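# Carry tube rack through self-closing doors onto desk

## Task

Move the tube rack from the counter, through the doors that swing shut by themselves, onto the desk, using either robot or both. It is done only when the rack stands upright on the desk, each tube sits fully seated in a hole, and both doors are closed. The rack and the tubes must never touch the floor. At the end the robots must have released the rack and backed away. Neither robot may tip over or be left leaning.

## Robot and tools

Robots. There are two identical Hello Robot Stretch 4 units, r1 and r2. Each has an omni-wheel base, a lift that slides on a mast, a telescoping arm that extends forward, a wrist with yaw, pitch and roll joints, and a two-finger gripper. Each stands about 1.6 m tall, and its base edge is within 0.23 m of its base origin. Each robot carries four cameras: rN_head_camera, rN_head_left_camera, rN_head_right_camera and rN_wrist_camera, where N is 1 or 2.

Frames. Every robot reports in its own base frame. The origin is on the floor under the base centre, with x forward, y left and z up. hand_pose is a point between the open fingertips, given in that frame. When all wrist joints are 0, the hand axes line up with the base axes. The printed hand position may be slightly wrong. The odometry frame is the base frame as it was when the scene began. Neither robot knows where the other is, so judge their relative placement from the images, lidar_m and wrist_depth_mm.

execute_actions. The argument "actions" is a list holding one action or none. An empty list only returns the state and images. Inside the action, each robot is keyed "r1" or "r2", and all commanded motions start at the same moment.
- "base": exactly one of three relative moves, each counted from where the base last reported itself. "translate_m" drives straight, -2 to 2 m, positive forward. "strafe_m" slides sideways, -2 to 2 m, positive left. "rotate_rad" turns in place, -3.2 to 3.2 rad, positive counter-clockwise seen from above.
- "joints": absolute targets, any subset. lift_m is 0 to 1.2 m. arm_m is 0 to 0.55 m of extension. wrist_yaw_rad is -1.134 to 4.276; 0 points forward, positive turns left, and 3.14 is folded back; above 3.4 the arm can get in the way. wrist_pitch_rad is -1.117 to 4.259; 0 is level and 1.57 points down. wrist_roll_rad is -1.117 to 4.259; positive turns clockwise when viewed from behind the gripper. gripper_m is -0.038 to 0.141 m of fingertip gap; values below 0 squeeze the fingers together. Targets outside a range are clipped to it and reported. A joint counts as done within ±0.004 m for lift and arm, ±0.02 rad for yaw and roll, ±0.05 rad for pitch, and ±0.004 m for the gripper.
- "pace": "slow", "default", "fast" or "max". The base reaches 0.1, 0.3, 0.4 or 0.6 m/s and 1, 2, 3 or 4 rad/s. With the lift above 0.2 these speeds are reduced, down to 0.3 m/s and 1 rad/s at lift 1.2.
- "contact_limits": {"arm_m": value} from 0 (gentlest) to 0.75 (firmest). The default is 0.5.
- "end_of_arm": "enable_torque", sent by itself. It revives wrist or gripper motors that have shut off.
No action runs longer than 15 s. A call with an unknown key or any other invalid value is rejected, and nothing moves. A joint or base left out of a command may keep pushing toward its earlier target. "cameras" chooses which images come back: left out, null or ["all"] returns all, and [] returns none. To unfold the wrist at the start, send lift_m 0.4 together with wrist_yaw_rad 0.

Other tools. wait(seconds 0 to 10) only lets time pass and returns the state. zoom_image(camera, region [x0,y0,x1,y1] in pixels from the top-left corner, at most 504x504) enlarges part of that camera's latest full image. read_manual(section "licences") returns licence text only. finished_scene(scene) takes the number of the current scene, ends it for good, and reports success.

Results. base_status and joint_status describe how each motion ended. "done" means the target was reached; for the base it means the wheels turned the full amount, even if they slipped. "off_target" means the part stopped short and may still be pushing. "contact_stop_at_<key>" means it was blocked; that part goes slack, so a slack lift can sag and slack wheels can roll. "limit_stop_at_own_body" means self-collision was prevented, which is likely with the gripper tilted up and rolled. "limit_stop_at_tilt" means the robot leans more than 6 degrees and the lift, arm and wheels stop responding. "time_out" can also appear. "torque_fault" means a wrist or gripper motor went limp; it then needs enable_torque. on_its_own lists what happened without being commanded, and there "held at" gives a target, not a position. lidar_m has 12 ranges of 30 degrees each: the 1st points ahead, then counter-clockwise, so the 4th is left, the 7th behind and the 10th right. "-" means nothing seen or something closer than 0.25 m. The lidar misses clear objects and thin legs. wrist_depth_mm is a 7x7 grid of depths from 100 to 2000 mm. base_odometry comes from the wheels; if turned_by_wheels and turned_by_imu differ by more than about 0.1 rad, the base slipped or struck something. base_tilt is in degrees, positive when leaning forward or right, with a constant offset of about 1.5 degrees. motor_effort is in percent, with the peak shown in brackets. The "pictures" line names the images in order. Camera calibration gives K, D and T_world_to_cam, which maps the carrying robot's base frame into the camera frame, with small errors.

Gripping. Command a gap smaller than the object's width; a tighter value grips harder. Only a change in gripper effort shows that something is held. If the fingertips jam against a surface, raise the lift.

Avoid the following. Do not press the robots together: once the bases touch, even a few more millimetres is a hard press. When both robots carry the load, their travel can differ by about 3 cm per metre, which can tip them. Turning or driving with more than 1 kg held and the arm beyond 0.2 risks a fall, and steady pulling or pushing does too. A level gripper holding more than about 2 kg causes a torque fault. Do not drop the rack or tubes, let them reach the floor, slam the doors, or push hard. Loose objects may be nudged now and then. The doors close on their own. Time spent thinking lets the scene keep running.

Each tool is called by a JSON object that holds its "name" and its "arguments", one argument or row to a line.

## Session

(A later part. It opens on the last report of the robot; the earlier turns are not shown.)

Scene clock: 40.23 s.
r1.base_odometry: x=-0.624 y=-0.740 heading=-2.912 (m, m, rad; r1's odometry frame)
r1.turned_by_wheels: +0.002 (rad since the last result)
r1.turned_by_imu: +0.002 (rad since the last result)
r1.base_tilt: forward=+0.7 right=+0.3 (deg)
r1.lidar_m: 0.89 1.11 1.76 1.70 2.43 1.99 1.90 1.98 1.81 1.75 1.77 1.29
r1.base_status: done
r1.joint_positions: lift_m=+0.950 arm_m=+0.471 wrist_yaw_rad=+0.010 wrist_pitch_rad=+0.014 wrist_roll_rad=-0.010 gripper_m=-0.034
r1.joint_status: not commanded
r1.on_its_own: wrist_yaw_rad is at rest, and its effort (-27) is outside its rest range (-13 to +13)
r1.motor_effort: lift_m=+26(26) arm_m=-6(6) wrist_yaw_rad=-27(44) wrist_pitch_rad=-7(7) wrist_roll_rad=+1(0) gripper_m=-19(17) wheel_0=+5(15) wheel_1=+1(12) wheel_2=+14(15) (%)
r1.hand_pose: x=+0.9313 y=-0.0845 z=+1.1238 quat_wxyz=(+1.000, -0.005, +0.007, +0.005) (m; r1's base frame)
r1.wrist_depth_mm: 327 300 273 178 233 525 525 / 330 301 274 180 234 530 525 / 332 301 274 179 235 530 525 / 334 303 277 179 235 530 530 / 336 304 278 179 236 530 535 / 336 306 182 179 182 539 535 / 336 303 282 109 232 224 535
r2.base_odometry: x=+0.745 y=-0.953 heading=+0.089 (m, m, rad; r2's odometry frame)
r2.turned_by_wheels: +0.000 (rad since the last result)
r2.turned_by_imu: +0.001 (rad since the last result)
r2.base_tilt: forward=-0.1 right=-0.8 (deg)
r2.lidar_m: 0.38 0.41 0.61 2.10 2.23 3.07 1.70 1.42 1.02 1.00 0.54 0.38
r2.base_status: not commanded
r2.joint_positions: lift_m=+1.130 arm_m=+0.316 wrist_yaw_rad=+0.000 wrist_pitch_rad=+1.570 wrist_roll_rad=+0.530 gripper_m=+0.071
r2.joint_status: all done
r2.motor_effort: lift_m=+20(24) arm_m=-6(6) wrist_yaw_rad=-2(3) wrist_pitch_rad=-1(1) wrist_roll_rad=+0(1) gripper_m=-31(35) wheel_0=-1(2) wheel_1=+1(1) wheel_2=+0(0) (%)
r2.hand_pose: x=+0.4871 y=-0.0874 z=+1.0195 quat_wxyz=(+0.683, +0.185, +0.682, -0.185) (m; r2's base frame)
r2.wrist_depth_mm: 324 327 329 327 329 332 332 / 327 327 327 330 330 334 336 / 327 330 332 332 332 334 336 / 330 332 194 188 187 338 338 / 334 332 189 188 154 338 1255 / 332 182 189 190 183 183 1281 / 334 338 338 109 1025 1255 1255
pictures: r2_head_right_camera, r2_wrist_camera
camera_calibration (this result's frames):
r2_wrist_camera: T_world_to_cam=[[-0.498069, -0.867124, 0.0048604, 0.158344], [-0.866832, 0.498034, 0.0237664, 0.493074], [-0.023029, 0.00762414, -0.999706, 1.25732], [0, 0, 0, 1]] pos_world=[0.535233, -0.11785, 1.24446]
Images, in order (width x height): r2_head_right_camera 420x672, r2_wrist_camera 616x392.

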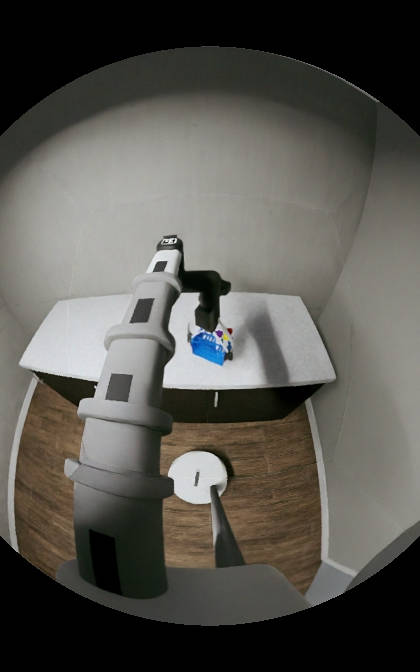

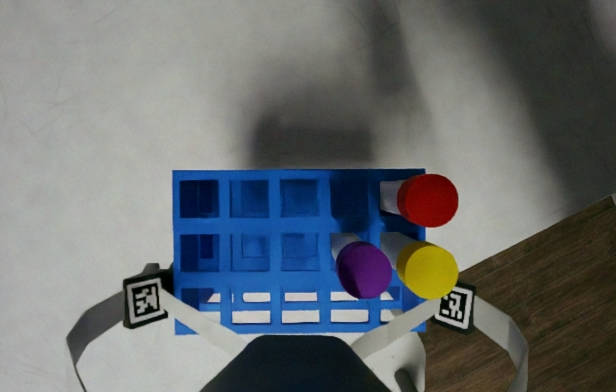

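{"name": "execute_actions", "arguments": {
  "actions": [
    {"r1":{"base":{"strafe_m":0.07},"joints":{"arm_m":0.35},"pace":"slow"},"r2":{"base":{"strafe_m":1.05},"joints":{"arm_m":0.005,"wrist_roll_rad":0}}}
  ],
  "cameras": []
}}

{"name": "execute_actions", "arguments": {
  "actions": [
    {"r1":{"base":{"strafe_m":0.28},"joints":{"arm_m":0.06},"pace":"slow"},"r2":{"base":{"translate_m":-2.0}}}
  ],
  "cameras": []
}}

{"name": "execute_actions", "arguments": {
  "actions": [
    {"r1":{"base":{"strafe_m":0.11},"joints":{"arm_m":0.01},"pace":"slow"},"r2":{"base":{"translate_m":-0.3},"joints":{"lift_m":1.0}}}
  ],
  "cameras": []
}}

{"name": "execute_actions", "arguments": {
  "actions": [
    {"r2":{"base":{"rotate_rad":-1.6},"pace":"slow"}}
  ],
  "cameras": ["r2_head_camera","r1_wrist_camera"]
}}

Scene clock: 48.93 s.
r1.base_odometry: x=-0.608 y=-0.808 heading=-2.912 (m, m, rad; r1's odometry frame)
r1.turned_by_wheels: +0.000 (rad since the last result)
r1.turned_by_imu: +0.000 (rad since the last result)
r1.base_tilt: forward=+0.6 right=+0.1 (deg)
r1.lidar_m: 0.75 1.05 1.71 2.22 1.79 2.00 1.91 1.98 1.93 1.82 1.76 1.28
r1.base_status: done
r1.joint_positions: lift_m=+0.950 arm_m=+0.351 wrist_yaw_rad=+0.001 wrist_pitch_rad=+0.014 wrist_roll_rad=-0.010 gripper_m=-0.034
r1.joint_status: all done
r1.motor_effort: lift_m=+26(26) arm_m=-7(11) wrist_yaw_rad=-3(39) wrist_pitch_rad=-6(6) wrist_roll_rad=+0(2) gripper_m=-18(22) wheel_0=-1(14) wheel_1=+0(10) wheel_2=-1(11) (%)
r1.hand_pose: x=+0.8107 y=-0.0873 z=+1.1238 quat_wxyz=(+1.000, -0.005, +0.007, +0.000) (m; r1's base frame)
r1.wrist_depth_mm: 384 332 289 173 229 213 647 / 387 332 289 173 229 213 654 / 389 332 290 173 229 214 647 / 389 334 290 174 230 214 661 / 392 336 291 175 230 215 661 / 394 338 180 176 180 213 661 / 392 338 293 109 225 210 661
r2.base_odometry: x=+0.652 y=+0.093 heading=+0.089 (m, m, rad; r2's odometry frame)
r2.turned_by_wheels: +0.000 (rad since the last result)
r2.turned_by_imu: -0.001 (rad since the last result)
r2.base_tilt: forward=-0.1 right=-0.8 (deg)
r2.lidar_m: 0.43 1.10 1.08 1.06 1.12 1.56 3.79 1.77 2.13 1.54 0.61 0.26
r2.base_status: done
r2.joint_positions: lift_m=+1.130 arm_m=+0.006 wrist_yaw_rad=+0.000 wrist_pitch_rad=+1.570 wrist_roll_rad=+0.000 gripper_m=+0.071
r2.joint_status: all done
r2.motor_effort: lift_m=+20(20) arm_m=-6(7) wrist_yaw_rad=-1(2) wrist_pitch_rad=+0(1) wrist_roll_rad=+0(8) gripper_m=-33(33) wheel_0=-4(12) wheel_1=+1(10) wheel_2=+0(1) (%)
r2.hand_pose: x=+0.1771 y=-0.0874 z=+1.0195 quat_wxyz=(+0.707, +0.000, +0.707, +0.000) (m; r2's base frame)
r2.wrist_depth_mm: 1205 1229 559 544 525 500 488 / 1205 1229 1205 842 809 768 732 / 1205 1205 1255 1205 1205 1205 1255 / 1229 1255 194 187 187 1281 1205 / 1229 1255 190 188 147 1255 1255 / 1229 181 188 189 189 182 1255 / 1205 1255 1229 109 1229 1255 1255
pictures: none
No camera images: the call's "cameras" was empty. Leave "cameras" out to get every camera's image.

Scene clock: 57.07 s.
r1.base_odometry: x=-0.545 y=-1.080 heading=-2.912 (m, m, rad; r1's odometry frame)
r1.turned_by_wheels: +0.000 (rad since the last result)
r1.turned_by_imu: -0.022 (rad since the last result)
r1.base_tilt: forward=+0.4 right=+0.3 (deg)
r1.lidar_m: 0.44 1.00 1.71 1.96 2.02 2.04 1.92 0.69 2.22 2.08 1.80 0.47
r1.base_status: done
r1.joint_positions: lift_m=+0.950 arm_m=+0.061 wrist_yaw_rad=-0.005 wrist_pitch_rad=+0.014 wrist_roll_rad=-0.010 gripper_m=-0.035
r1.joint_status: all done
r1.motor_effort: lift_m=+26(26) arm_m=-6(8) wrist_yaw_rad=+12(63) wrist_pitch_rad=-9(9) wrist_roll_rad=+1(0) gripper_m=-19(21) wheel_0=-5(22) wheel_1=+4(8) wheel_2=-3(11) (%)
r1.hand_pose: x=+0.5201 y=-0.0887 z=+1.1239 quat_wxyz=(+1.000, -0.005, +0.007, -0.002) (m; r1's base frame)
r1.wrist_depth_mm: 891 609 394 291 218 191 174 / 917 609 392 291 220 191 173 / 917 609 392 293 219 191 173 / 917 609 392 293 219 192 173 / 931 609 394 214 226 192 173 / 931 609 181 182 181 183 175 / 931 615 397 109 219 178 174
r2.base_odometry: x=-1.340 y=-0.085 heading=+0.089 (m, m, rad; r2's odometry frame)
r2.turned_by_wheels: -0.001 (rad since the last result)
r2.turned_by_imu: +0.000 (rad since the last result)
r2.base_tilt: forward=-0.1 right=-0.9 (deg)
r2.lidar_m: 2.40 1.54 1.12 1.06 1.14 1.59 1.66 1.69 2.12 1.20 0.71 0.25
r2.base_status: done
r2.joint_positions: lift_m=+1.130 arm_m=+0.006 wrist_yaw_rad=+0.000 wrist_pitch_rad=+1.570 wrist_roll_rad=+0.000 gripper_m=+0.071
r2.joint_status: not commanded
r2.motor_effort: lift_m=+20(20) arm_m=-6(6) wrist_yaw_rad=-1(1) wrist_pitch_rad=-1(2) wrist_roll_rad=+0(0) gripper_m=-31(31) wheel_0=-5(5) wheel_1=-4(7) wheel_2=+1(12) (%)
r2.hand_pose: x=+0.1771 y=-0.0874 z=+1.0196 quat_wxyz=(+0.707, +0.000, +0.707, +0.000) (m; r2's base frame)
r2.wrist_depth_mm: 1205 1205 1205 1182 1205 1229 1205 / 1229 1182 1205 1229 1205 1229 1008 / 1229 1205 1229 1205 1229 1182 1025 / 1229 1255 193 188 187 1255 1229 / 1229 1229 189 188 148 1255 1255 / 1205 182 188 189 189 181 1281 / 1255 1229 1229 109 1255 1255 1229
pictures: none
No camera images: the call's "cameras" was empty. Leave "cameras" out to get every camera's image.

Scene clock: 59.53 s.
r1.base_odometry: x=-0.520 y=-1.187 heading=-2.913 (m, m, rad; r1's odometry frame)
r1.turned_by_wheels: +0.000 (rad since the last result)
r1.turned_by_imu: -0.001 (rad since the last result)
r1.base_tilt: forward=+0.5 right=+0.2 (deg)
r1.lidar_m: 0.34 1.15 1.66 1.84 1.94 2.04 1.90 0.93 0.94 2.22 1.79 0.38
r1.base_status: done
r1.joint_positions: lift_m=+0.950 arm_m=+0.011 wrist_yaw_rad=-0.004 wrist_pitch_rad=+0.014 wrist_roll_rad=-0.010 gripper_m=-0.035
r1.joint_status: all done
r1.motor_effort: lift_m=+26(26) arm_m=-5(6) wrist_yaw_rad=+9(40) wrist_pitch_rad=-9(7) wrist_roll_rad=+1(1) gripper_m=-12(16) wheel_0=-6(13) wheel_1=+2(6) wheel_2=-3(2) (%)
r1.hand_pose: x=+0.4699 y=-0.0885 z=+1.1238 quat_wxyz=(+1.000, -0.005, +0.007, -0.002) (m; r1's base frame)
r1.wrist_depth_mm: 960 946 436 143 200 164 146 / 976 946 433 143 200 164 144 / 976 960 433 142 200 164 144 / 976 960 433 142 200 164 144 / 991 960 433 143 200 164 144 / 991 960 180 143 181 159 144 / 991 976 433 109 192 150 145
r2.base_odometry: x=-1.639 y=-0.111 heading=+0.088 (m, m, rad; r2's odometry frame)
r2.turned_by_wheels: +0.000 (rad since the last result)
r2.turned_by_imu: +0.000 (rad since the last result)
r2.base_tilt: forward=-0.2 right=-0.8 (deg)
r2.lidar_m: 2.71 1.54 1.12 1.06 1.12 1.45 1.36 1.41 1.96 2.03 0.97 0.97
r2.base_status: done
r2.joint_positions: lift_m=+1.000 arm_m=+0.006 wrist_yaw_rad=+0.000 wrist_pitch_rad=+1.570 wrist_roll_rad=+0.000 gripper_m=+0.071
r2.joint_status: all done
r2.motor_effort: lift_m=+15(18) arm_m=-6(6) wrist_yaw_rad=-1(2) wrist_pitch_rad=+0(0) wrist_roll_rad=+0(0) gripper_m=-33(33) wheel_0=-3(8) wheel_1=-2(8) wheel_2=+1(12) (%)
r2.hand_pose: x=+0.1771 y=-0.0874 z=+0.8899 quat_wxyz=(+0.707, +0.000, +0.707, +0.000) (m; r2's base frame)
r2.wrist_depth_mm: 1078 1078 1098 1098 1098 1078 1025 / 1078 1098 1098 1078 1078 1098 1098 / 1060 1098 1078 1118 1098 1098 1118 / 1118 1118 193 188 187 1118 1098 / 1098 1098 189 187 147 1118 1118 / 1098 182 188 189 189 182 1138 / 1118 1118 1098 109 1138 1138 1118
pictures: none
No camera images: the call's "cameras" was empty. Leave "cameras" out to get every camera's image.

Scene clock: 62.43 s.
r1.base_odometry: x=-0.520 y=-1.187 heading=-2.913 (m, m, rad; r1's odometry frame)
r1.turned_by_wheels: +0.000 (rad since the last result)
r1.turned_by_imu: +0.000 (rad since the last result)
r1.base_tilt: forward=+0.3 right=+0.4 (deg)
r1.lidar_m: 0.38 1.12 1.66 1.82 1.92 2.04 1.91 0.99 0.99 2.21 1.81 0.38
r1.base_status: not commanded
r1.joint_positions: lift_m=+0.950 arm_m=+0.011 wrist_yaw_rad=-0.004 wrist_pitch_rad=+0.014 wrist_roll_rad=-0.010 gripper_m=-0.035
r1.joint_status: not commanded
r1.motor_effort: lift_m=+26(26) arm_m=-5(5) wrist_yaw_rad=+12(9) wrist_pitch_rad=-7(7) wrist_roll_rad=+1(0) gripper_m=-17(14) wheel_0=-5(6) wheel_1=+2(2) wheel_2=-3(3) (%)
r1.hand_pose: x=+0.4699 y=-0.0885 z=+1.1238 quat_wxyz=(+1.000, -0.005, +0.007, -0.002) (m; r1's base frame)
r1.wrist_depth_mm: 946 946 436 143 200 164 146 / 960 960 436 143 200 164 144 / 960 960 436 143 200 164 145 / 991 960 433 142 200 164 145 / 976 960 433 142 200 164 144 / 976 960 180 143 180 159 144 / 976 976 433 109 192 150 146
r2.base_odometry: x=-1.639 y=-0.111 heading=-1.511 (m, m, rad; r2's odometry frame)
r2.turned_by_wheels: -1.599 (rad since the last result)
r2.turned_by_imu: -1.600 (rad since the last result)
r2.base_tilt: forward=-0.2 right=-0.8 (deg)
r2.lidar_m: 2.01 1.02 0.97 2.72 1.60 1.14 1.06 1.12 1.43 1.32 1.39 1.94
r2.base_status: done
r2.joint_positions: lift_m=+1.000 arm_m=+0.006 wrist_yaw_rad=+0.000 wrist_pitch_rad=+1.570 wrist_roll_rad=+0.000 gripper_m=+0.071
r2.joint_status: not commanded
r2.motor_effort: lift_m=+16(15) arm_m=-6(6) wrist_yaw_rad=-1(2) wrist_pitch_rad=-1(0) wrist_roll_rad=+1(0) gripper_m=-33(33) wheel_0=+4(11) wheel_1=+2(8) wheel_2=+4(7) (%)
r2.hand_pose: x=+0.1771 y=-0.0874 z=+0.8899 quat_wxyz=(+0.707, +0.000, +0.707, +0.000) (m; r2's base frame)
r2.wrist_depth_mm: 1060 1078 1060 1078 1078 1078 1098 / 1078 1078 1098 1078 1098 1098 1098 / 1098 1078 1098 1098 1078 1118 1098 / 1098 1118 193 187 188 1118 1098 / 1118 1098 189 188 165 1118 1138 / 1098 182 189 189 170 181 1118 / 1118 1118 1138 109 1138 1118 1138
pictures: r1_wrist_camera, r2_head_camera
camera_calibration (this result's frames):
r1_wrist_camera: T_world_to_cam=[[0.0124531, -0.999538, 0.0277218, -0.127549], [-0.0214967, -0.0279851, -0.999377, 1.18154], [0.999691, 0.0118495, -0.0218353, -0.221068], [0, 0, 0, 1]] pos_world=[0.247988, -0.0918053, 1.17951]
Images, in order (width x height): r1_wrist_camera 616x392, r2_head_camera 420x560.

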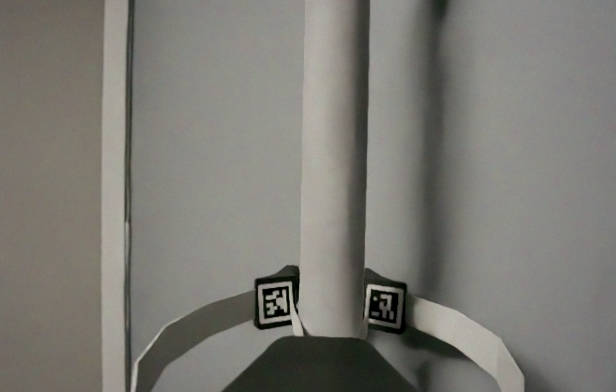

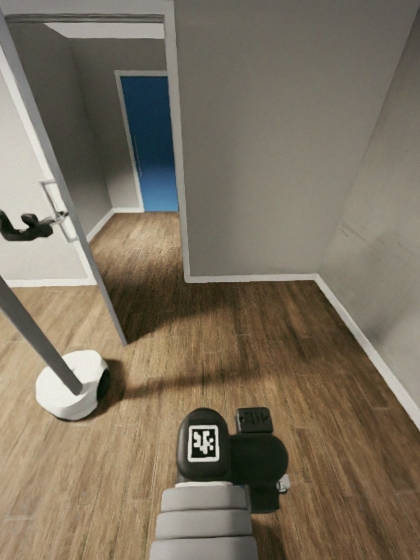

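{"name": "execute_actions", "arguments": {
  "actions": [
    {"r2":{"base":{"translate_m":1.4}}}
  ],
  "cameras": []
}}

{"name": "execute_actions", "arguments": {
  "actions": [
    {"r2":{"base":{"strafe_m":0.35}}}
  ],
  "cameras": ["r2_head_left_camera"]
}}

Scene clock: 70.13 s.
r1.base_odometry: x=-0.520 y=-1.187 heading=-2.913 (m, m, rad; r1's odometry frame)
r1.turned_by_wheels: +0.000 (rad since the last result)
r1.turned_by_imu: +0.001 (rad since the last result)
r1.base_tilt: forward=+0.4 right=+0.3 (deg)
r1.lidar_m: 0.36 1.13 1.67 1.84 1.92 2.02 1.93 1.98 2.33 2.18 0.82 0.39
r1.base_status: not commanded
r1.joint_positions: lift_m=+0.950 arm_m=+0.011 wrist_yaw_rad=-0.004 wrist_pitch_rad=+0.014 wrist_roll_rad=-0.010 gripper_m=-0.035
r1.joint_status: not commanded
r1.motor_effort: lift_m=+26(26) arm_m=-5(5) wrist_yaw_rad=+12(10) wrist_pitch_rad=-7(7) wrist_roll_rad=-2(1) gripper_m=-17(14) wheel_0=-6(6) wheel_1=+2(2) wheel_2=-3(3) (%)
r1.hand_pose: x=+0.4699 y=-0.0885 z=+1.1238 quat_wxyz=(+1.000, -0.005, +0.007, -0.002) (m; r1's base frame)
r1.wrist_depth_mm: 960 946 436 143 200 163 146 / 960 960 436 143 200 164 144 / 960 960 433 143 200 164 144 / 976 960 433 142 200 164 144 / 976 960 433 142 200 164 144 / 991 976 181 143 181 159 144 / 991 976 433 109 193 150 145
r2.base_odometry: x=-1.555 y=-1.509 heading=-1.511 (m, m, rad; r2's odometry frame)
r2.turned_by_wheels: +0.000 (rad since the last result)
r2.turned_by_imu: +0.004 (rad since the last result)
r2.base_tilt: forward=-0.1 right=-0.8 (deg)
r2.lidar_m: 0.63 0.64 0.98 0.67 0.68 2.60 2.48 1.96 1.40 1.33 0.92 0.66
r2.base_status: done
r2.joint_positions: lift_m=+1.000 arm_m=+0.006 wrist_yaw_rad=+0.000 wrist_pitch_rad=+1.570 wrist_roll_rad=+0.000 gripper_m=+0.071
r2.joint_status: not commanded
r2.motor_effort: lift_m=+16(16) arm_m=-6(6) wrist_yaw_rad=+0(1) wrist_pitch_rad=+0(1) wrist_roll_rad=-1(0) gripper_m=-32(30) wheel_0=+4(1) wheel_1=+4(8) wheel_2=-2(13) (%)
r2.hand_pose: x=+0.1771 y=-0.0874 z=+0.8898 quat_wxyz=(+0.707, +0.000, +0.707, +0.000) (m; r2's base frame)
r2.wrist_depth_mm: 1078 1078 1008 1008 991 1025 1008 / 1098 1098 1098 1078 1078 1098 1098 / 1118 1118 1098 1078 1118 1118 1098 / 1098 1098 193 187 187 1098 1118 / 1098 1098 189 188 152 1118 1138 / 1098 182 189 189 190 183 1118 / 1118 1138 1138 109 1138 1118 1160
pictures: none
No camera images: the call's "cameras" was empty. Leave "cameras" out to get every camera's image.

Scene clock: 72.63 s.
r1.base_odometry: x=-0.520 y=-1.187 heading=-2.913 (m, m, rad; r1's odometry frame)
r1.turned_by_wheels: +0.000 (rad since the last result)
r1.turned_by_imu: +0.000 (rad since the last result)
r1.base_tilt: forward=+0.6 right=+0.2 (deg)
r1.lidar_m: 0.36 1.13 1.66 1.83 1.91 2.02 1.92 1.99 2.36 2.20 0.59 0.39
r1.base_status: not commanded
r1.joint_positions: lift_m=+0.950 arm_m=+0.011 wrist_yaw_rad=-0.004 wrist_pitch_rad=+0.014 wrist_roll_rad=-0.010 gripper_m=-0.035
r1.joint_status: not commanded
r1.motor_effort: lift_m=+26(26) arm_m=-5(5) wrist_yaw_rad=+12(12) wrist_pitch_rad=-7(7) wrist_roll_rad=+0(0) gripper_m=-16(18) wheel_0=-6(5) wheel_1=+2(2) wheel_2=-3(3) (%)
r1.hand_pose: x=+0.4699 y=-0.0885 z=+1.1238 quat_wxyz=(+1.000, -0.005, +0.007, -0.002) (m; r1's base frame)
r1.wrist_depth_mm: 976 946 433 143 200 164 146 / 976 960 433 143 200 164 144 / 976 960 436 142 200 164 144 / 976 960 433 142 200 164 144 / 976 960 433 142 200 164 144 / 991 976 180 143 181 159 144 / 976 960 433 109 193 150 146
r2.base_odometry: x=-1.205 y=-1.488 heading=-1.511 (m, m, rad; r2's odometry frame)
r2.turned_by_wheels: +0.000 (rad since the last result)
r2.turned_by_imu: +0.000 (rad since the last result)
r2.base_tilt: forward=-0.1 right=-0.8 (deg)
r2.lidar_m: 0.63 2.01 0.55 0.35 0.35 0.59 2.48 2.46 1.75 1.67 0.92 0.65
r2.base_status: done
r2.joint_positions: lift_m=+1.000 arm_m=+0.006 wrist_yaw_rad=+0.000 wrist_pitch_rad=+1.570 wrist_roll_rad=+0.000 gripper_m=+0.071
r2.joint_status: not commanded
r2.motor_effort: lift_m=+16(17) arm_m=-6(6) wrist_yaw_rad=-2(1) wrist_pitch_rad=-1(1) wrist_roll_rad=+0(1) gripper_m=-30(34) wheel_0=-2(10) wheel_1=-1(9) wheel_2=+0(0) (%)
r2.hand_pose: x=+0.1771 y=-0.0874 z=+0.8898 quat_wxyz=(+0.707, +0.000, +0.707, +0.000) (m; r2's base frame)
r2.wrist_depth_mm: 1098 1078 1098 1078 991 991 991 / 1098 1078 1078 1098 1098 1098 1118 / 1025 1098 1098 1078 1118 1118 1118 / 917 1098 193 187 183 1118 1098 / 820 1098 189 188 144 1138 1138 / 732 182 188 189 190 182 1118 / 647 1118 1118 109 1118 1118 1138
pictures: r2_head_left_camera
Images, in order (width x height): r2_head_left_camera 420x672.

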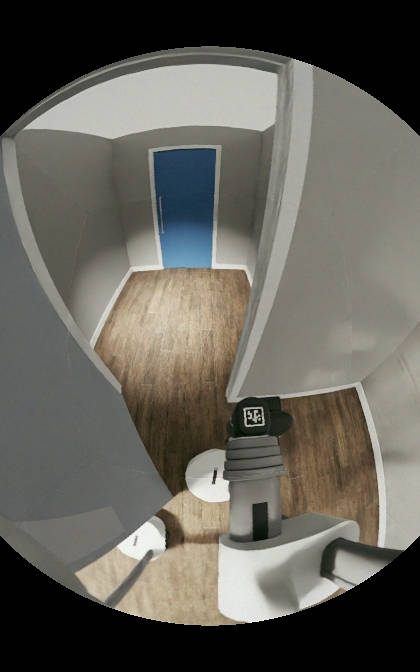

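{"name": "execute_actions", "arguments": {
  "actions": [
    {"r2":{"base":{"strafe_m":0.12},"pace":"slow"}}
  ],
  "cameras": []
}}

{"name": "execute_actions", "arguments": {
  "actions": [
    {"r1":{"joints":{"gripper_m":0.05}}}
  ],
  "cameras": []
}}

{"name": "execute_actions", "arguments": {
  "actions": [
    {"r1":{"base":{"translate_m":-0.3}}}
  ],
  "cameras": []
}}

{"name": "execute_actions", "arguments": {
  "actions": [
    {"r1":{"base":{"strafe_m":-0.65},"joints":{"wrist_pitch_rad":1.57,"lift_m":0.5}},"r2":{"base":{"strafe_m":0.45},"pace":"slow"}}
  ],
  "cameras": ["r1_head_camera"]
}}

Scene clock: 77.33 s.
r1.base_odometry: x=-0.520 y=-1.187 heading=-2.913 (m, m, rad; r1's odometry frame)
r1.turned_by_wheels: +0.000 (rad since the last result)
r1.turned_by_imu: +0.001 (rad since the last result)
r1.base_tilt: forward=+0.4 right=+0.4 (deg)
r1.lidar_m: 0.38 1.12 1.67 1.84 1.94 2.05 1.92 1.97 2.33 2.21 0.57 0.39
r1.base_status: not commanded
r1.joint_positions: lift_m=+0.950 arm_m=+0.011 wrist_yaw_rad=-0.004 wrist_pitch_rad=+0.014 wrist_roll_rad=-0.010 gripper_m=-0.035
r1.joint_status: not commanded
r1.motor_effort: lift_m=+26(26) arm_m=-5(5) wrist_yaw_rad=+11(12) wrist_pitch_rad=-6(7) wrist_roll_rad=+1(0) gripper_m=-20(19) wheel_0=-5(5) wheel_1=+2(2) wheel_2=-3(3) (%)
r1.hand_pose: x=+0.4699 y=-0.0885 z=+1.1238 quat_wxyz=(+1.000, -0.005, +0.007, -0.002) (m; r1's base frame)
r1.wrist_depth_mm: 960 960 436 143 200 163 146 / 960 960 433 143 200 164 144 / 976 976 436 142 200 164 145 / 976 960 430 142 200 164 144 / 976 960 433 142 200 164 144 / 991 960 180 143 180 159 144 / 991 976 433 109 193 150 145
r2.base_odometry: x=-1.086 y=-1.481 heading=-1.511 (m, m, rad; r2's odometry frame)
r2.turned_by_wheels: +0.000 (rad since the last result)
r2.turned_by_imu: +0.001 (rad since the last result)
r2.base_tilt: forward=-0.1 right=-0.8 (deg)
r2.lidar_m: 2.92 1.86 0.39 0.26 0.25 0.27 2.48 2.58 1.88 1.79 0.93 0.66
r2.base_status: done
r2.joint_positions: lift_m=+1.000 arm_m=+0.006 wrist_yaw_rad=+0.000 wrist_pitch_rad=+1.570 wrist_roll_rad=+0.000 gripper_m=+0.071
r2.joint_status: not commanded
r2.motor_effort: lift_m=+16(16) arm_m=-6(6) wrist_yaw_rad=-3(1) wrist_pitch_rad=-1(1) wrist_roll_rad=+0(0) gripper_m=-29(33) wheel_0=-4(12) wheel_1=+2(9) wheel_2=+0(1) (%)
r2.hand_pose: x=+0.1771 y=-0.0874 z=+0.8898 quat_wxyz=(+0.707, +0.000, +0.707, +0.000) (m; r2's base frame)
r2.wrist_depth_mm: 1078 1078 1098 1078 991 991 976 / 1025 1098 1098 1078 1078 1118 1078 / 891 1098 1078 1118 1078 1118 1118 / 759 1078 194 187 187 1098 1098 / 683 904 190 188 142 1098 1138 / 597 181 189 189 183 182 1118 / 535 723 1098 109 1118 1118 1138
pictures: none
No camera images: the call's "cameras" was empty. Leave "cameras" out to get every camera's image.

Scene clock: 79.10 s.
r1.base_odometry: x=-0.520 y=-1.187 heading=-2.913 (m, m, rad; r1's odometry frame)
r1.turned_by_wheels: +0.000 (rad since the last result)
r1.turned_by_imu: +0.000 (rad since the last result)
r1.base_tilt: forward=+0.5 right=+0.4 (deg)
r1.lidar_m: 0.51 1.12 1.68 1.83 1.91 2.02 1.90 1.95 2.34 2.21 0.55 0.40
r1.base_status: not commanded
r1.joint_positions: lift_m=+0.950 arm_m=+0.011 wrist_yaw_rad=-0.011 wrist_pitch_rad=+0.013 wrist_roll_rad=-0.010 gripper_m=+0.050
r1.joint_status: all done
r1.on_its_own: wrist_yaw_rad is at rest, and its effort (+35) is outside its rest range (-13 to +13)
r1.motor_effort: lift_m=+26(26) arm_m=-4(5) wrist_yaw_rad=+35(35) wrist_pitch_rad=-5(6) wrist_roll_rad=+2(1) gripper_m=-5(13) wheel_0=-6(5) wheel_1=+2(2) wheel_2=-3(3) (%)
r1.hand_pose: x=+0.4691 y=-0.0907 z=+1.1240 quat_wxyz=(+1.000, -0.005, +0.007, -0.006) (m; r1's base frame)
r1.wrist_depth_mm: 960 931 477 322 157 196 171 / 960 917 473 324 157 196 171 / 976 904 473 324 158 196 172 / 960 904 477 324 158 196 172 / 976 904 473 309 159 196 171 / 976 904 198 307 161 185 171 / 976 917 477 109 164 185 171
r2.base_odometry: x=-1.086 y=-1.481 heading=-1.511 (m, m, rad; r2's odometry frame)
r2.turned_by_wheels: +0.000 (rad since the last result)
r2.turned_by_imu: +0.000 (rad since the last result)
r2.base_tilt: forward=-0.1 right=-0.8 (deg)
r2.lidar_m: 2.89 1.85 0.36 0.25 0.25 0.25 2.49 2.58 1.89 1.81 0.93 0.67
r2.base_status: not commanded
r2.joint_positions: lift_m=+1.000 arm_m=+0.006 wrist_yaw_rad=+0.000 wrist_pitch_rad=+1.570 wrist_roll_rad=+0.000 gripper_m=+0.071
r2.joint_status: not commanded
r2.motor_effort: lift_m=+16(16) arm_m=-6(6) wrist_yaw_rad=-1(1) wrist_pitch_rad=-4(0) wrist_roll_rad=+0(0) gripper_m=-30(31) wheel_0=-4(4) wheel_1=+2(2) wheel_2=+0(0) (%)
r2.hand_pose: x=+0.1771 y=-0.0874 z=+0.8898 quat_wxyz=(+0.707, +0.000, +0.707, +0.000) (m; r2's base frame)
r2.wrist_depth_mm: 1078 1078 1078 1078 991 976 976 / 1008 1098 1118 1098 1078 1098 1078 / 842 1098 1098 1098 1118 1098 1118 / 723 1098 194 187 187 1118 1118 / 640 866 189 187 150 1118 1118 / 569 182 189 189 183 181 1118 / 496 676 891 109 1118 1118 1138
pictures: none
No camera images: the call's "cameras" was empty. Leave "cameras" out to get every camera's image.

Scene clock: 81.73 s.
r1.base_odometry: x=-0.228 y=-1.120 heading=-2.913 (m, m, rad; r1's odometry frame)
r1.turned_by_wheels: +0.000 (rad since the last result)
r1.turned_by_imu: -0.002 (rad since the last result)
r1.base_tilt: forward=+0.4 right=+0.2 (deg)
r1.lidar_m: 0.72 1.55 1.92 1.82 1.91 1.72 1.62 1.67 2.23 2.22 2.26 0.73
r1.base_status: done
r1.joint_positions: lift_m=+0.950 arm_m=+0.011 wrist_yaw_rad=+0.000 wrist_pitch_rad=+0.014 wrist_roll_rad=-0.010 gripper_m=+0.050
r1.joint_status: not commanded
r1.motor_effort: lift_m=+25(26) arm_m=-4(4) wrist_yaw_rad=+0(35) wrist_pitch_rad=-7(8) wrist_roll_rad=+0(2) gripper_m=-4(13) wheel_0=-2(12) wheel_1=-2(10) wheel_2=+2(19) (%)
r1.hand_pose: x=+0.4701 y=-0.0874 z=+1.1239 quat_wxyz=(+1.000, -0.005, +0.007, +0.000) (m; r1's base frame)
r1.wrist_depth_mm: 1255 1281 991 676 512 1281 564 / 1281 1281 976 676 480 1281 455 / 1281 1281 976 676 480 554 459 / 1281 1281 991 676 484 798 1336 / 1281 1281 976 640 484 820 1308 / 1281 1281 198 640 193 842 831 / 1281 1281 991 109 477 809 1308
r2.base_odometry: x=-1.086 y=-1.481 heading=-1.511 (m, m, rad; r2's odometry frame)
r2.turned_by_wheels: +0.000 (rad since the last result)
r2.turned_by_imu: +0.000 (rad since the last result)
r2.base_tilt: forward=-0.1 right=-0.8 (deg)
r2.lidar_m: 2.90 1.86 0.33 0.25 - 0.98 2.48 2.57 1.89 1.80 0.90 0.67
r2.base_status: not commanded
r2.joint_positions: lift_m=+1.000 arm_m=+0.006 wrist_yaw_rad=+0.000 wrist_pitch_rad=+1.570 wrist_roll_rad=+0.000 gripper_m=+0.071
r2.joint_status: not commanded
r2.motor_effort: lift_m=+16(17) arm_m=-6(6) wrist_yaw_rad=-2(1) wrist_pitch_rad=-1(1) wrist_roll_rad=-1(0) gripper_m=-32(32) wheel_0=-2(8) wheel_1=+2(5) wheel_2=+1(4) (%)
r2.hand_pose: x=+0.1771 y=-0.0874 z=+0.8898 quat_wxyz=(+0.707, +0.000, +0.707, +0.000) (m; r2's base frame)
r2.wrist_depth_mm: 1042 1060 1098 1098 991 976 991 / 976 1098 1078 1118 1098 1098 1078 / 831 1098 1098 1098 1118 1098 1078 / 707 1025 193 187 187 1118 1098 / 627 831 189 187 142 1118 1098 / 539 182 189 189 189 183 1118 / 473 640 831 109 1118 1138 1138
pictures: none
No camera images: the call's "cameras" was empty. Leave "cameras" out to get every camera's image.

Scene clock: 87.37 s.
r1.base_odometry: x=-0.375 y=-0.486 heading=-2.913 (m, m, rad; r1's odometry frame)
r1.turned_by_wheels: +0.000 (rad since the last result)
r1.turned_by_imu: +0.003 (rad since the last result)
r1.base_tilt: forward=+0.4 right=+0.3 (deg)
r1.lidar_m: 1.54 0.90 0.96 2.49 2.35 1.69 1.58 1.64 1.70 1.56 1.64 1.61
r1.base_status: done
r1.joint_positions: lift_m=+0.500 arm_m=+0.011 wrist_yaw_rad=+0.000 wrist_pitch_rad=+1.570 wrist_roll_rad=-0.010 gripper_m=+0.050
r1.joint_status: all done
r1.motor_effort: lift_m=+15(23) arm_m=-4(4) wrist_yaw_rad=+1(2) wrist_pitch_rad=-1(5) wrist_roll_rad=+2(0) gripper_m=-5(4) wheel_0=+2(9) wheel_1=-1(12) wheel_2=+0(1) (%)
r1.hand_pose: x=+0.1819 y=-0.0874 z=+0.3902 quat_wxyz=(+0.707, -0.003, +0.707, +0.003) (m; r1's base frame)
r1.wrist_depth_mm: 627 627 615 615 609 603 603 / 634 621 621 621 609 603 603 / 634 627 621 621 609 603 603 / 634 621 621 615 615 609 603 / 627 627 410 404 615 609 609 / 634 413 198 404 193 609 609 / 634 410 407 109 415 609 609
r2.base_odometry: x=-0.637 y=-1.454 heading=-1.511 (m, m, rad; r2's odometry frame)
r2.turned_by_wheels: +0.000 (rad since the last result)
r2.turned_by_imu: +0.002 (rad since the last result)
r2.base_tilt: forward=-0.1 right=-0.8 (deg)
r2.lidar_m: 2.92 0.31 0.25 - 0.25 0.25 2.51 0.90 0.95 2.25 0.94 0.94
r2.base_status: done
r2.joint_positions: lift_m=+1.000 arm_m=+0.006 wrist_yaw_rad=+0.000 wrist_pitch_rad=+1.570 wrist_roll_rad=+0.000 gripper_m=+0.071
r2.joint_status: not commanded
r2.motor_effort: lift_m=+17(17) arm_m=-6(6) wrist_yaw_rad=-1(1) wrist_pitch_rad=+0(1) wrist_roll_rad=+0(0) gripper_m=-32(30) wheel_0=-5(7) wheel_1=+5(9) wheel_2=+0(1) (%)
r2.hand_pose: x=+0.1771 y=-0.0874 z=+0.8898 quat_wxyz=(+0.707, +0.000, +0.707, +0.000) (m; r2's base frame)
r2.wrist_depth_mm: 488 759 1098 1078 1098 1118 960 / 477 741 1098 1078 1098 1078 1098 / 466 715 1098 1060 1098 1118 1078 / 459 691 194 187 188 1118 1118 / 452 634 189 187 146 1138 1118 / 442 182 188 189 189 182 1118 / 407 634 866 108 1118 1138 1138
pictures: r1_head_camera
Images, in order (width x height): r1_head_camera 420x560.

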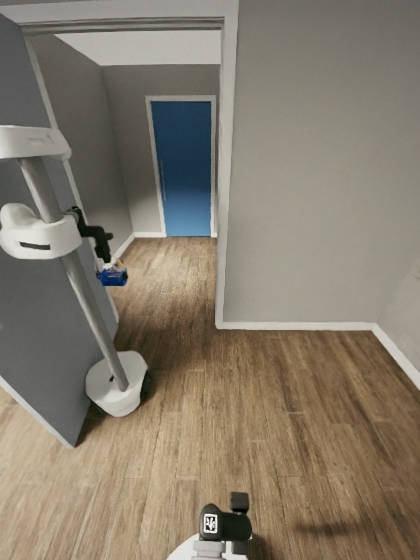

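{"name": "execute_actions", "arguments": {
  "actions": [
    {"r1":{"base":{"translate_m":1.2}},"r2":{"base":{"translate_m":-0.2},"pace":"slow"}}
  ],
  "cameras": []
}}

{"name": "execute_actions", "arguments": {
  "actions": [
    {"r1":{"base":{"strafe_m":0.36}},"r2":{"base":{"strafe_m":0.08},"pace":"slow"}}
  ],
  "cameras": ["r1_head_left_camera"]
}}

Scene clock: 94.07 s.
r1.base_odometry: x=-1.544 y=-0.759 heading=-2.913 (m, m, rad; r1's odometry frame)
r1.turned_by_wheels: +0.000 (rad since the last result)
r1.turned_by_imu: +0.000 (rad since the last result)
r1.base_tilt: forward=+0.6 right=+0.2 (deg)
r1.lidar_m: 0.31 2.29 0.99 0.92 0.60 0.70 2.80 2.34 1.65 1.55 0.52 0.35
r1.base_status: done
r1.joint_positions: lift_m=+0.500 arm_m=+0.011 wrist_yaw_rad=+0.000 wrist_pitch_rad=+1.570 wrist_roll_rad=-0.010 gripper_m=+0.050
r1.joint_status: not commanded
r1.motor_effort: lift_m=+15(15) arm_m=-4(4) wrist_yaw_rad=+0(0) wrist_pitch_rad=-1(0) wrist_roll_rad=+0(1) gripper_m=-1(2) wheel_0=+3(9) wheel_1=+3(8) wheel_2=+0(12) (%)
r1.hand_pose: x=+0.1819 y=-0.0874 z=+0.3902 quat_wxyz=(+0.707, -0.003, +0.707, +0.003) (m; r1's base frame)
r1.wrist_depth_mm: 627 621 248 281 286 287 300 / 627 621 621 427 439 449 452 / 627 621 621 621 615 603 603 / 634 627 621 621 609 609 603 / 634 627 410 402 615 609 603 / 634 410 198 402 193 609 603 / 627 413 407 109 418 609 609
r2.base_odometry: x=-0.649 y=-1.254 heading=-1.511 (m, m, rad; r2's odometry frame)
r2.turned_by_wheels: -0.001 (rad since the last result)
r2.turned_by_imu: +0.001 (rad since the last result)
r2.base_tilt: forward=-0.1 right=-0.8 (deg)
r2.lidar_m: 3.12 0.31 0.25 - 0.25 0.29 2.29 2.35 2.31 2.26 0.63 0.69
r2.base_status: done
r2.joint_positions: lift_m=+1.000 arm_m=+0.006 wrist_yaw_rad=+0.000 wrist_pitch_rad=+1.570 wrist_roll_rad=+0.000 gripper_m=+0.071
r2.joint_status: not commanded
r2.motor_effort: lift_m=+16(16) arm_m=-6(6) wrist_yaw_rad=-2(1) wrist_pitch_rad=-1(1) wrist_roll_rad=+0(0) gripper_m=-34(33) wheel_0=-8(14) wheel_1=-3(6) wheel_2=+4(8) (%)
r2.hand_pose: x=+0.1771 y=-0.0874 z=+0.8898 quat_wxyz=(+0.707, +0.000, +0.707, +0.000) (m; r2's base frame)
r2.wrist_depth_mm: 466 732 1118 1060 1098 1098 878 / 469 699 1098 1078 1098 904 891 / 462 699 1118 1098 1098 991 891 / 452 676 193 187 187 1098 1118 / 442 627 189 188 147 1118 1118 / 436 181 189 189 189 183 1138 / 404 640 1098 109 1118 1098 1138
pictures: none
No camera images: the call's "cameras" was empty. Leave "cameras" out to get every camera's image.

Scene clock: 96.60 s.
r1.base_odometry: x=-1.462 y=-1.109 heading=-2.912 (m, m, rad; r1's odometry frame)
r1.turned_by_wheels: +0.000 (rad since the last result)
r1.turned_by_imu: -0.001 (rad since the last result)
r1.base_tilt: forward=+0.4 right=+0.3 (deg)
r1.lidar_m: 2.63 1.78 0.63 0.60 0.38 0.37 2.82 2.86 2.01 1.51 0.48 0.49
r1.base_status: done
r1.joint_positions: lift_m=+0.500 arm_m=+0.011 wrist_yaw_rad=+0.000 wrist_pitch_rad=+1.570 wrist_roll_rad=-0.010 gripper_m=+0.050
r1.joint_status: not commanded
r1.motor_effort: lift_m=+15(15) arm_m=-5(4) wrist_yaw_rad=+2(1) wrist_pitch_rad=-1(1) wrist_roll_rad=+1(1) gripper_m=+0(6) wheel_0=+0(6) wheel_1=+1(12) wheel_2=+0(1) (%)
r1.hand_pose: x=+0.1819 y=-0.0874 z=+0.3901 quat_wxyz=(+0.707, -0.003, +0.707, +0.003) (m; r1's base frame)
r1.wrist_depth_mm: 634 627 621 615 609 603 402 / 627 627 621 615 609 597 436 / 634 627 621 615 615 609 603 / 634 627 621 615 615 603 603 / 634 627 407 404 609 609 603 / 634 410 198 402 193 609 609 / 634 410 407 109 418 609 603
r2.base_odometry: x=-0.569 y=-1.249 heading=-1.511 (m, m, rad; r2's odometry frame)
r2.turned_by_wheels: +0.000 (rad since the last result)
r2.turned_by_imu: +0.001 (rad since the last result)
r2.base_tilt: forward=-0.1 right=-0.8 (deg)
r2.lidar_m: 0.77 0.27 0.25 - 0.25 2.42 2.29 2.38 2.45 2.33 0.44 0.42
r2.base_status: done
r2.joint_positions: lift_m=+1.000 arm_m=+0.006 wrist_yaw_rad=+0.000 wrist_pitch_rad=+1.570 wrist_roll_rad=+0.000 gripper_m=+0.071
r2.joint_status: not commanded
r2.motor_effort: lift_m=+16(17) arm_m=-6(6) wrist_yaw_rad=-1(1) wrist_pitch_rad=+1(0) wrist_roll_rad=-1(0) gripper_m=-32(33) wheel_0=-5(11) wheel_1=+6(11) wheel_2=+0(4) (%)
r2.hand_pose: x=+0.1771 y=-0.0874 z=+0.8898 quat_wxyz=(+0.707, +0.000, +0.707, +0.000) (m; r2's base frame)
r2.wrist_depth_mm: 413 621 1078 1060 891 891 1098 / 415 627 1118 1098 904 891 627 / 421 640 1098 1078 931 1118 1078 / 421 634 194 187 187 1098 1118 / 424 603 189 188 142 1118 1118 / 421 182 189 189 189 182 1118 / 399 654 1138 109 1138 1118 1118
pictures: r1_head_left_camera
Images, in order (width x height): r1_head_left_camera 420x672.

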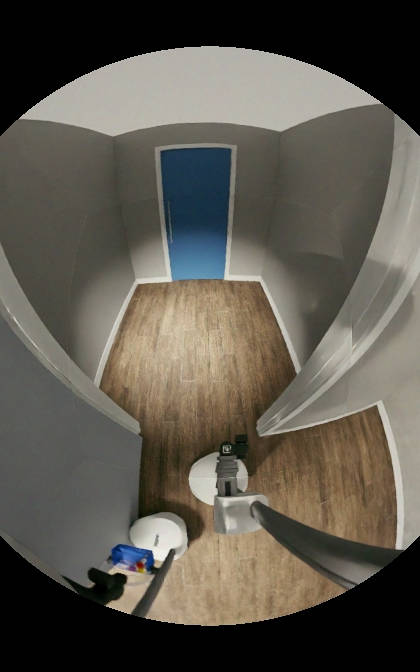

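{"name": "execute_actions", "arguments": {
  "actions": [
    {"r1":{"base":{"translate_m":1.45},"pace":"fast"}}
  ],
  "cameras": []
}}

{"name": "execute_actions", "arguments": {
  "actions": [
    {"r1":{"base":{"strafe_m":0.68},"joints":{"lift_m":0.9,"wrist_pitch_rad":0,"gripper_m":0.1,"arm_m":0.4}},"r2":{"base":{"strafe_m":-0.22},"pace":"slow"}}
  ],
  "cameras": ["r1_head_left_camera","r1_wrist_camera"]
}}

Scene clock: 103.67 s.
r1.base_odometry: x=-2.874 y=-1.439 heading=-2.912 (m, m, rad; r1's odometry frame)
r1.turned_by_wheels: +0.000 (rad since the last result)
r1.turned_by_imu: +0.000 (rad since the last result)
r1.base_tilt: forward=+0.6 right=+0.4 (deg)
r1.lidar_m: 1.22 1.25 1.29 1.23 1.27 1.22 1.80 1.01 0.88 0.82 0.86 1.15
r1.base_status: done
r1.joint_positions: lift_m=+0.500 arm_m=+0.011 wrist_yaw_rad=+0.000 wrist_pitch_rad=+1.570 wrist_roll_rad=-0.010 gripper_m=+0.050
r1.joint_status: not commanded
r1.motor_effort: lift_m=+15(15) arm_m=-4(4) wrist_yaw_rad=+1(2) wrist_pitch_rad=+1(0) wrist_roll_rad=+0(2) gripper_m=+0(4) wheel_0=+1(9) wheel_1=+1(10) wheel_2=+1(16) (%)
r1.hand_pose: x=+0.1819 y=-0.0874 z=+0.3901 quat_wxyz=(+0.707, -0.003, +0.707, +0.003) (m; r1's base frame)
r1.wrist_depth_mm: 634 621 621 615 609 609 603 / 634 627 621 615 615 609 603 / 634 627 627 615 609 609 603 / 634 627 621 615 615 609 603 / 634 627 407 407 615 609 609 / 634 410 198 404 193 609 609 / 640 410 407 109 418 609 609
r2.base_odometry: x=-0.569 y=-1.249 heading=-1.511 (m, m, rad; r2's odometry frame)
r2.turned_by_wheels: +0.000 (rad since the last result)
r2.turned_by_imu: +0.002 (rad since the last result)
r2.base_tilt: forward=-0.1 right=-0.9 (deg)
r2.lidar_m: 0.80 0.27 0.25 - 0.25 2.41 2.29 2.37 2.42 2.33 1.19 1.12
r2.base_status: not commanded
r2.joint_positions: lift_m=+1.000 arm_m=+0.006 wrist_yaw_rad=+0.000 wrist_pitch_rad=+1.570 wrist_roll_rad=+0.000 gripper_m=+0.071
r2.joint_status: not commanded
r2.motor_effort: lift_m=+16(16) arm_m=-6(6) wrist_yaw_rad=-1(0) wrist_pitch_rad=-2(2) wrist_roll_rad=+0(0) gripper_m=-33(34) wheel_0=-5(5) wheel_1=+6(6) wheel_2=+0(0) (%)
r2.hand_pose: x=+0.1771 y=-0.0874 z=+0.8898 quat_wxyz=(+0.707, +0.000, +0.707, +0.000) (m; r2's base frame)
r2.wrist_depth_mm: 410 621 1078 1078 1118 1098 1078 / 415 627 1118 1118 1098 1098 1098 / 418 627 1078 1118 1118 1118 1118 / 421 634 193 187 187 1118 1138 / 418 591 189 188 152 1118 1118 / 424 182 188 189 189 182 1138 / 397 640 1138 109 1098 1138 1138
pictures: none
No camera images: the call's "cameras" was empty. Leave "cameras" out to get every camera's image.

Scene clock: 107.27 s.
r1.base_odometry: x=-2.719 y=-2.101 heading=-2.912 (m, m, rad; r1's odometry frame)
r1.turned_by_wheels: +0.000 (rad since the last result)
r1.turned_by_imu: -0.003 (rad since the last result)
r1.base_tilt: forward=+0.7 right=+0.3 (deg)
r1.lidar_m: 1.16 0.85 0.60 0.53 0.58 0.77 1.00 1.46 1.44 1.50 1.58 1.28
r1.base_status: done
r1.joint_positions: lift_m=+0.900 arm_m=+0.399 wrist_yaw_rad=+0.000 wrist_pitch_rad=+0.002 wrist_roll_rad=-0.010 gripper_m=+0.100
r1.joint_status: all done
r1.motor_effort: lift_m=+26(27) arm_m=+6(6) wrist_yaw_rad=+0(1) wrist_pitch_rad=-6(14) wrist_roll_rad=+0(2) gripper_m=-1(5) wheel_0=-1(8) wheel_1=+1(9) wheel_2=+0(1) (%)
r1.hand_pose: x=+0.8582 y=-0.0874 z=+1.0772 quat_wxyz=(+1.000, -0.005, +0.001, +0.000) (m; r1's base frame)
r1.wrist_depth_mm: 580 580 580 585 591 597 597 / 574 580 580 591 597 597 597 / 580 585 585 585 591 597 597 / 580 585 591 591 597 597 603 / 585 585 574 591 591 603 603 / 585 585 199 597 597 603 609 / 580 585 591 109 603 603 609
r2.base_odometry: x=-0.789 y=-1.263 heading=-1.511 (m, m, rad; r2's odometry frame)
r2.turned_by_wheels: +0.000 (rad since the last result)
r2.turned_by_imu: +0.001 (rad since the last result)
r2.base_tilt: forward=-0.1 right=-0.8 (deg)
r2.lidar_m: 1.79 0.38 0.25 0.25 - 2.43 2.30 2.36 2.20 2.10 1.21 0.98
r2.base_status: done
r2.joint_positions: lift_m=+1.000 arm_m=+0.006 wrist_yaw_rad=+0.000 wrist_pitch_rad=+1.570 wrist_roll_rad=+0.000 gripper_m=+0.071
r2.joint_status: not commanded
r2.motor_effort: lift_m=+16(16) arm_m=-6(6) wrist_yaw_rad=-2(1) wrist_pitch_rad=+0(4) wrist_roll_rad=+0(0) gripper_m=-33(34) wheel_0=+3(8) wheel_1=-3(8) wheel_2=+1(0) (%)
r2.hand_pose: x=+0.1771 y=-0.0874 z=+0.8898 quat_wxyz=(+0.707, +0.000, +0.707, +0.000) (m; r2's base frame)
r2.wrist_depth_mm: 591 976 1078 1098 1098 1098 1098 / 564 891 1078 1118 1098 1098 1098 / 535 809 1118 1098 1118 1118 1118 / 508 759 193 187 187 1098 1118 / 484 676 189 187 142 1138 1118 / 455 182 188 189 189 182 1118 / 415 634 1098 109 1138 1138 1118
pictures: r1_head_left_camera, r1_wrist_camera
camera_calibration (this result's frames):
r1_wrist_camera: T_world_to_cam=[[0.0159823, -0.999483, 0.0279082, -0.133206], [-0.00978596, -0.0280668, -0.999558, 1.13343], [0.999824, 0.0157021, -0.0102295, -0.622576], [0, 0, 0, 1]] pos_world=[0.635687, -0.0915495, 1.13028]
Images, in order (width x height): r1_head_left_camera 420x672, r1_wrist_camera 616x392.

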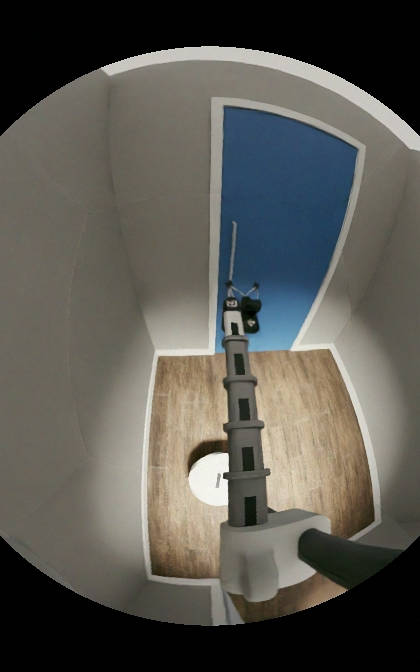

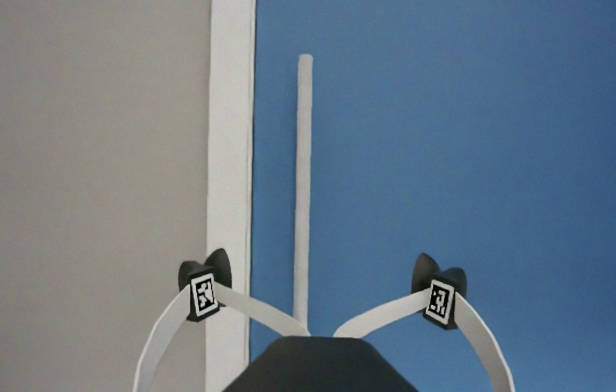

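{"name": "execute_actions", "arguments": {
  "actions": [
    {"r1":{"base":{"rotate_rad":0.016},"joints":{"arm_m":0.54}},"r2":{"base":{"translate_m":0.3}}}
  ],
  "cameras": []
}}

{"name": "execute_actions", "arguments": {
  "actions": [
    {"r1":{"base":{"translate_m":0.175},"pace":"slow"},"r2":{"base":{"translate_m":0.3}}}
  ],
  "cameras": ["r1_wrist_camera"]
}}

Scene clock: 112.40 s.
r1.base_odometry: x=-2.719 y=-2.101 heading=-2.896 (m, m, rad; r1's odometry frame)
r1.turned_by_wheels: +0.016 (rad since the last result)
r1.turned_by_imu: +0.017 (rad since the last result)
r1.base_tilt: forward=+0.5 right=+0.3 (deg)
r1.lidar_m: 1.16 0.82 0.59 0.55 0.59 0.80 1.00 1.44 1.42 1.51 1.56 1.25
r1.base_status: done
r1.joint_positions: lift_m=+0.900 arm_m=+0.539 wrist_yaw_rad=+0.000 wrist_pitch_rad=+0.002 wrist_roll_rad=-0.010 gripper_m=+0.100
r1.joint_status: all done
r1.motor_effort: lift_m=+26(26) arm_m=+6(7) wrist_yaw_rad=+2(1) wrist_pitch_rad=-4(6) wrist_roll_rad=+1(1) gripper_m=+2(2) wheel_0=+0(9) wheel_1=-1(7) wheel_2=+0(4) (%)
r1.hand_pose: x=+0.9983 y=-0.0874 z=+1.0772 quat_wxyz=(+1.000, -0.005, +0.001, +0.000) (m; r1's base frame)
r1.wrist_depth_mm: 442 442 430 449 449 449 449 / 442 445 433 449 449 449 452 / 445 449 433 449 449 449 452 / 449 445 436 449 449 452 455 / 445 449 436 452 452 452 455 / 449 452 199 452 452 452 455 / 449 452 436 109 455 455 455
r2.base_odometry: x=-0.771 y=-1.562 heading=-1.511 (m, m, rad; r2's odometry frame)
r2.turned_by_wheels: +0.000 (rad since the last result)
r2.turned_by_imu: +0.002 (rad since the last result)
r2.base_tilt: forward=-0.1 right=-0.8 (deg)
r2.lidar_m: 1.49 0.50 0.25 0.25 - 0.25 0.36 2.69 2.17 2.10 0.75 0.78
r2.base_status: done
r2.joint_positions: lift_m=+1.000 arm_m=+0.006 wrist_yaw_rad=+0.000 wrist_pitch_rad=+1.570 wrist_roll_rad=+0.000 gripper_m=+0.071
r2.joint_status: not commanded
r2.motor_effort: lift_m=+16(16) arm_m=-6(6) wrist_yaw_rad=-2(1) wrist_pitch_rad=+0(1) wrist_roll_rad=+0(1) gripper_m=-33(31) wheel_0=+3(9) wheel_1=+5(8) wheel_2=-2(12) (%)
r2.hand_pose: x=+0.1771 y=-0.0874 z=+0.8898 quat_wxyz=(+0.707, +0.000, +0.707, +0.000) (m; r2's base frame)
r2.wrist_depth_mm: 723 1078 1098 1098 1078 1025 741 / 654 1078 1078 1098 1098 1138 1078 / 603 917 1098 1098 1098 1078 1098 / 554 820 193 187 188 1118 1098 / 521 732 189 188 142 1118 1118 / 477 181 189 188 189 183 1138 / 430 627 820 109 1138 1118 1138
pictures: none
No camera images: the call's "cameras" was empty. Leave "cameras" out to get every camera's image.

Scene clock: 115.43 s.
r1.base_odometry: x=-2.889 y=-2.143 heading=-2.896 (m, m, rad; r1's odometry frame)
r1.turned_by_wheels: +0.000 (rad since the last result)
r1.turned_by_imu: +0.001 (rad since the last result)
r1.base_tilt: forward=+0.4 right=+0.5 (deg)
r1.lidar_m: 0.98 0.84 0.59 0.55 0.60 0.79 1.19 1.35 1.59 1.49 1.52 1.07
r1.base_status: done
r1.joint_positions: lift_m=+0.900 arm_m=+0.539 wrist_yaw_rad=+0.000 wrist_pitch_rad=+0.002 wrist_roll_rad=-0.010 gripper_m=+0.100
r1.joint_status: not commanded
r1.motor_effort: lift_m=+26(26) arm_m=+6(6) wrist_yaw_rad=+1(0) wrist_pitch_rad=-5(6) wrist_roll_rad=+2(0) gripper_m=-1(1) wheel_0=+4(11) wheel_1=+5(5) wheel_2=-3(9) (%)
r1.hand_pose: x=+0.9983 y=-0.0874 z=+1.0772 quat_wxyz=(+1.000, -0.005, +0.001, +0.000) (m; r1's base frame)
r1.wrist_depth_mm: 271 258 272 273 272 273 274 / 271 258 273 273 274 274 274 / 272 259 274 273 274 276 276 / 272 259 274 274 274 276 277 / 273 260 274 276 276 276 277 / 273 260 199 213 276 277 278 / 273 263 276 109 277 278 278
r2.base_odometry: x=-0.753 y=-1.861 heading=-1.510 (m, m, rad; r2's odometry frame)
r2.turned_by_wheels: +0.000 (rad since the last result)
r2.turned_by_imu: +0.001 (rad since the last result)
r2.base_tilt: forward=-0.1 right=-0.8 (deg)
r2.lidar_m: 1.40 1.39 0.32 0.25 - 0.25 0.26 2.98 2.20 1.00 0.59 1.52
r2.base_status: done
r2.joint_positions: lift_m=+1.000 arm_m=+0.006 wrist_yaw_rad=+0.000 wrist_pitch_rad=+1.570 wrist_roll_rad=+0.000 gripper_m=+0.071
r2.joint_status: not commanded
r2.motor_effort: lift_m=+16(16) arm_m=-5(6) wrist_yaw_rad=-1(1) wrist_pitch_rad=-1(1) wrist_roll_rad=+0(0) gripper_m=-32(32) wheel_0=+1(12) wheel_1=+6(10) wheel_2=-1(12) (%)
r2.hand_pose: x=+0.1771 y=-0.0874 z=+0.8898 quat_wxyz=(+0.707, +0.000, +0.707, +0.000) (m; r2's base frame)
r2.wrist_depth_mm: 1078 1098 1098 1078 1078 1098 1118 / 1098 1078 1098 1060 1078 1078 1118 / 798 1078 1078 1098 1118 1042 647 / 699 1025 194 187 187 1098 1118 / 609 831 189 188 153 1118 1098 / 539 181 189 189 183 183 1118 / 469 634 798 109 1138 1138 1118
pictures: r1_wrist_camera
camera_calibration (this result's frames):
r1_wrist_camera: T_world_to_cam=[[0.0159935, -0.999483, 0.0279085, -0.135452], [-0.00976421, -0.0280669, -0.999558, 1.13478], [0.999824, 0.0157139, -0.010208, -0.762588], [0, 0, 0, 1]] pos_world=[0.775701, -0.0915488, 1.13028]
Images, in order (width x height): r1_wrist_camera 616x392.

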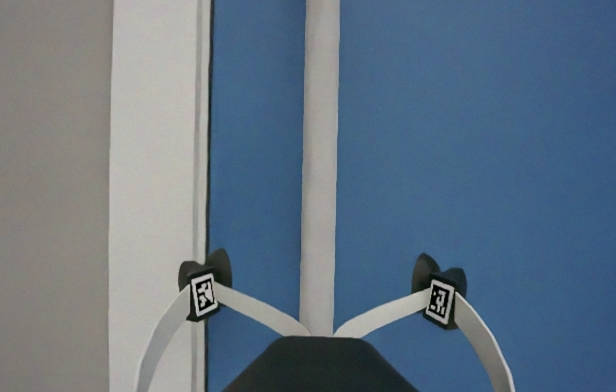

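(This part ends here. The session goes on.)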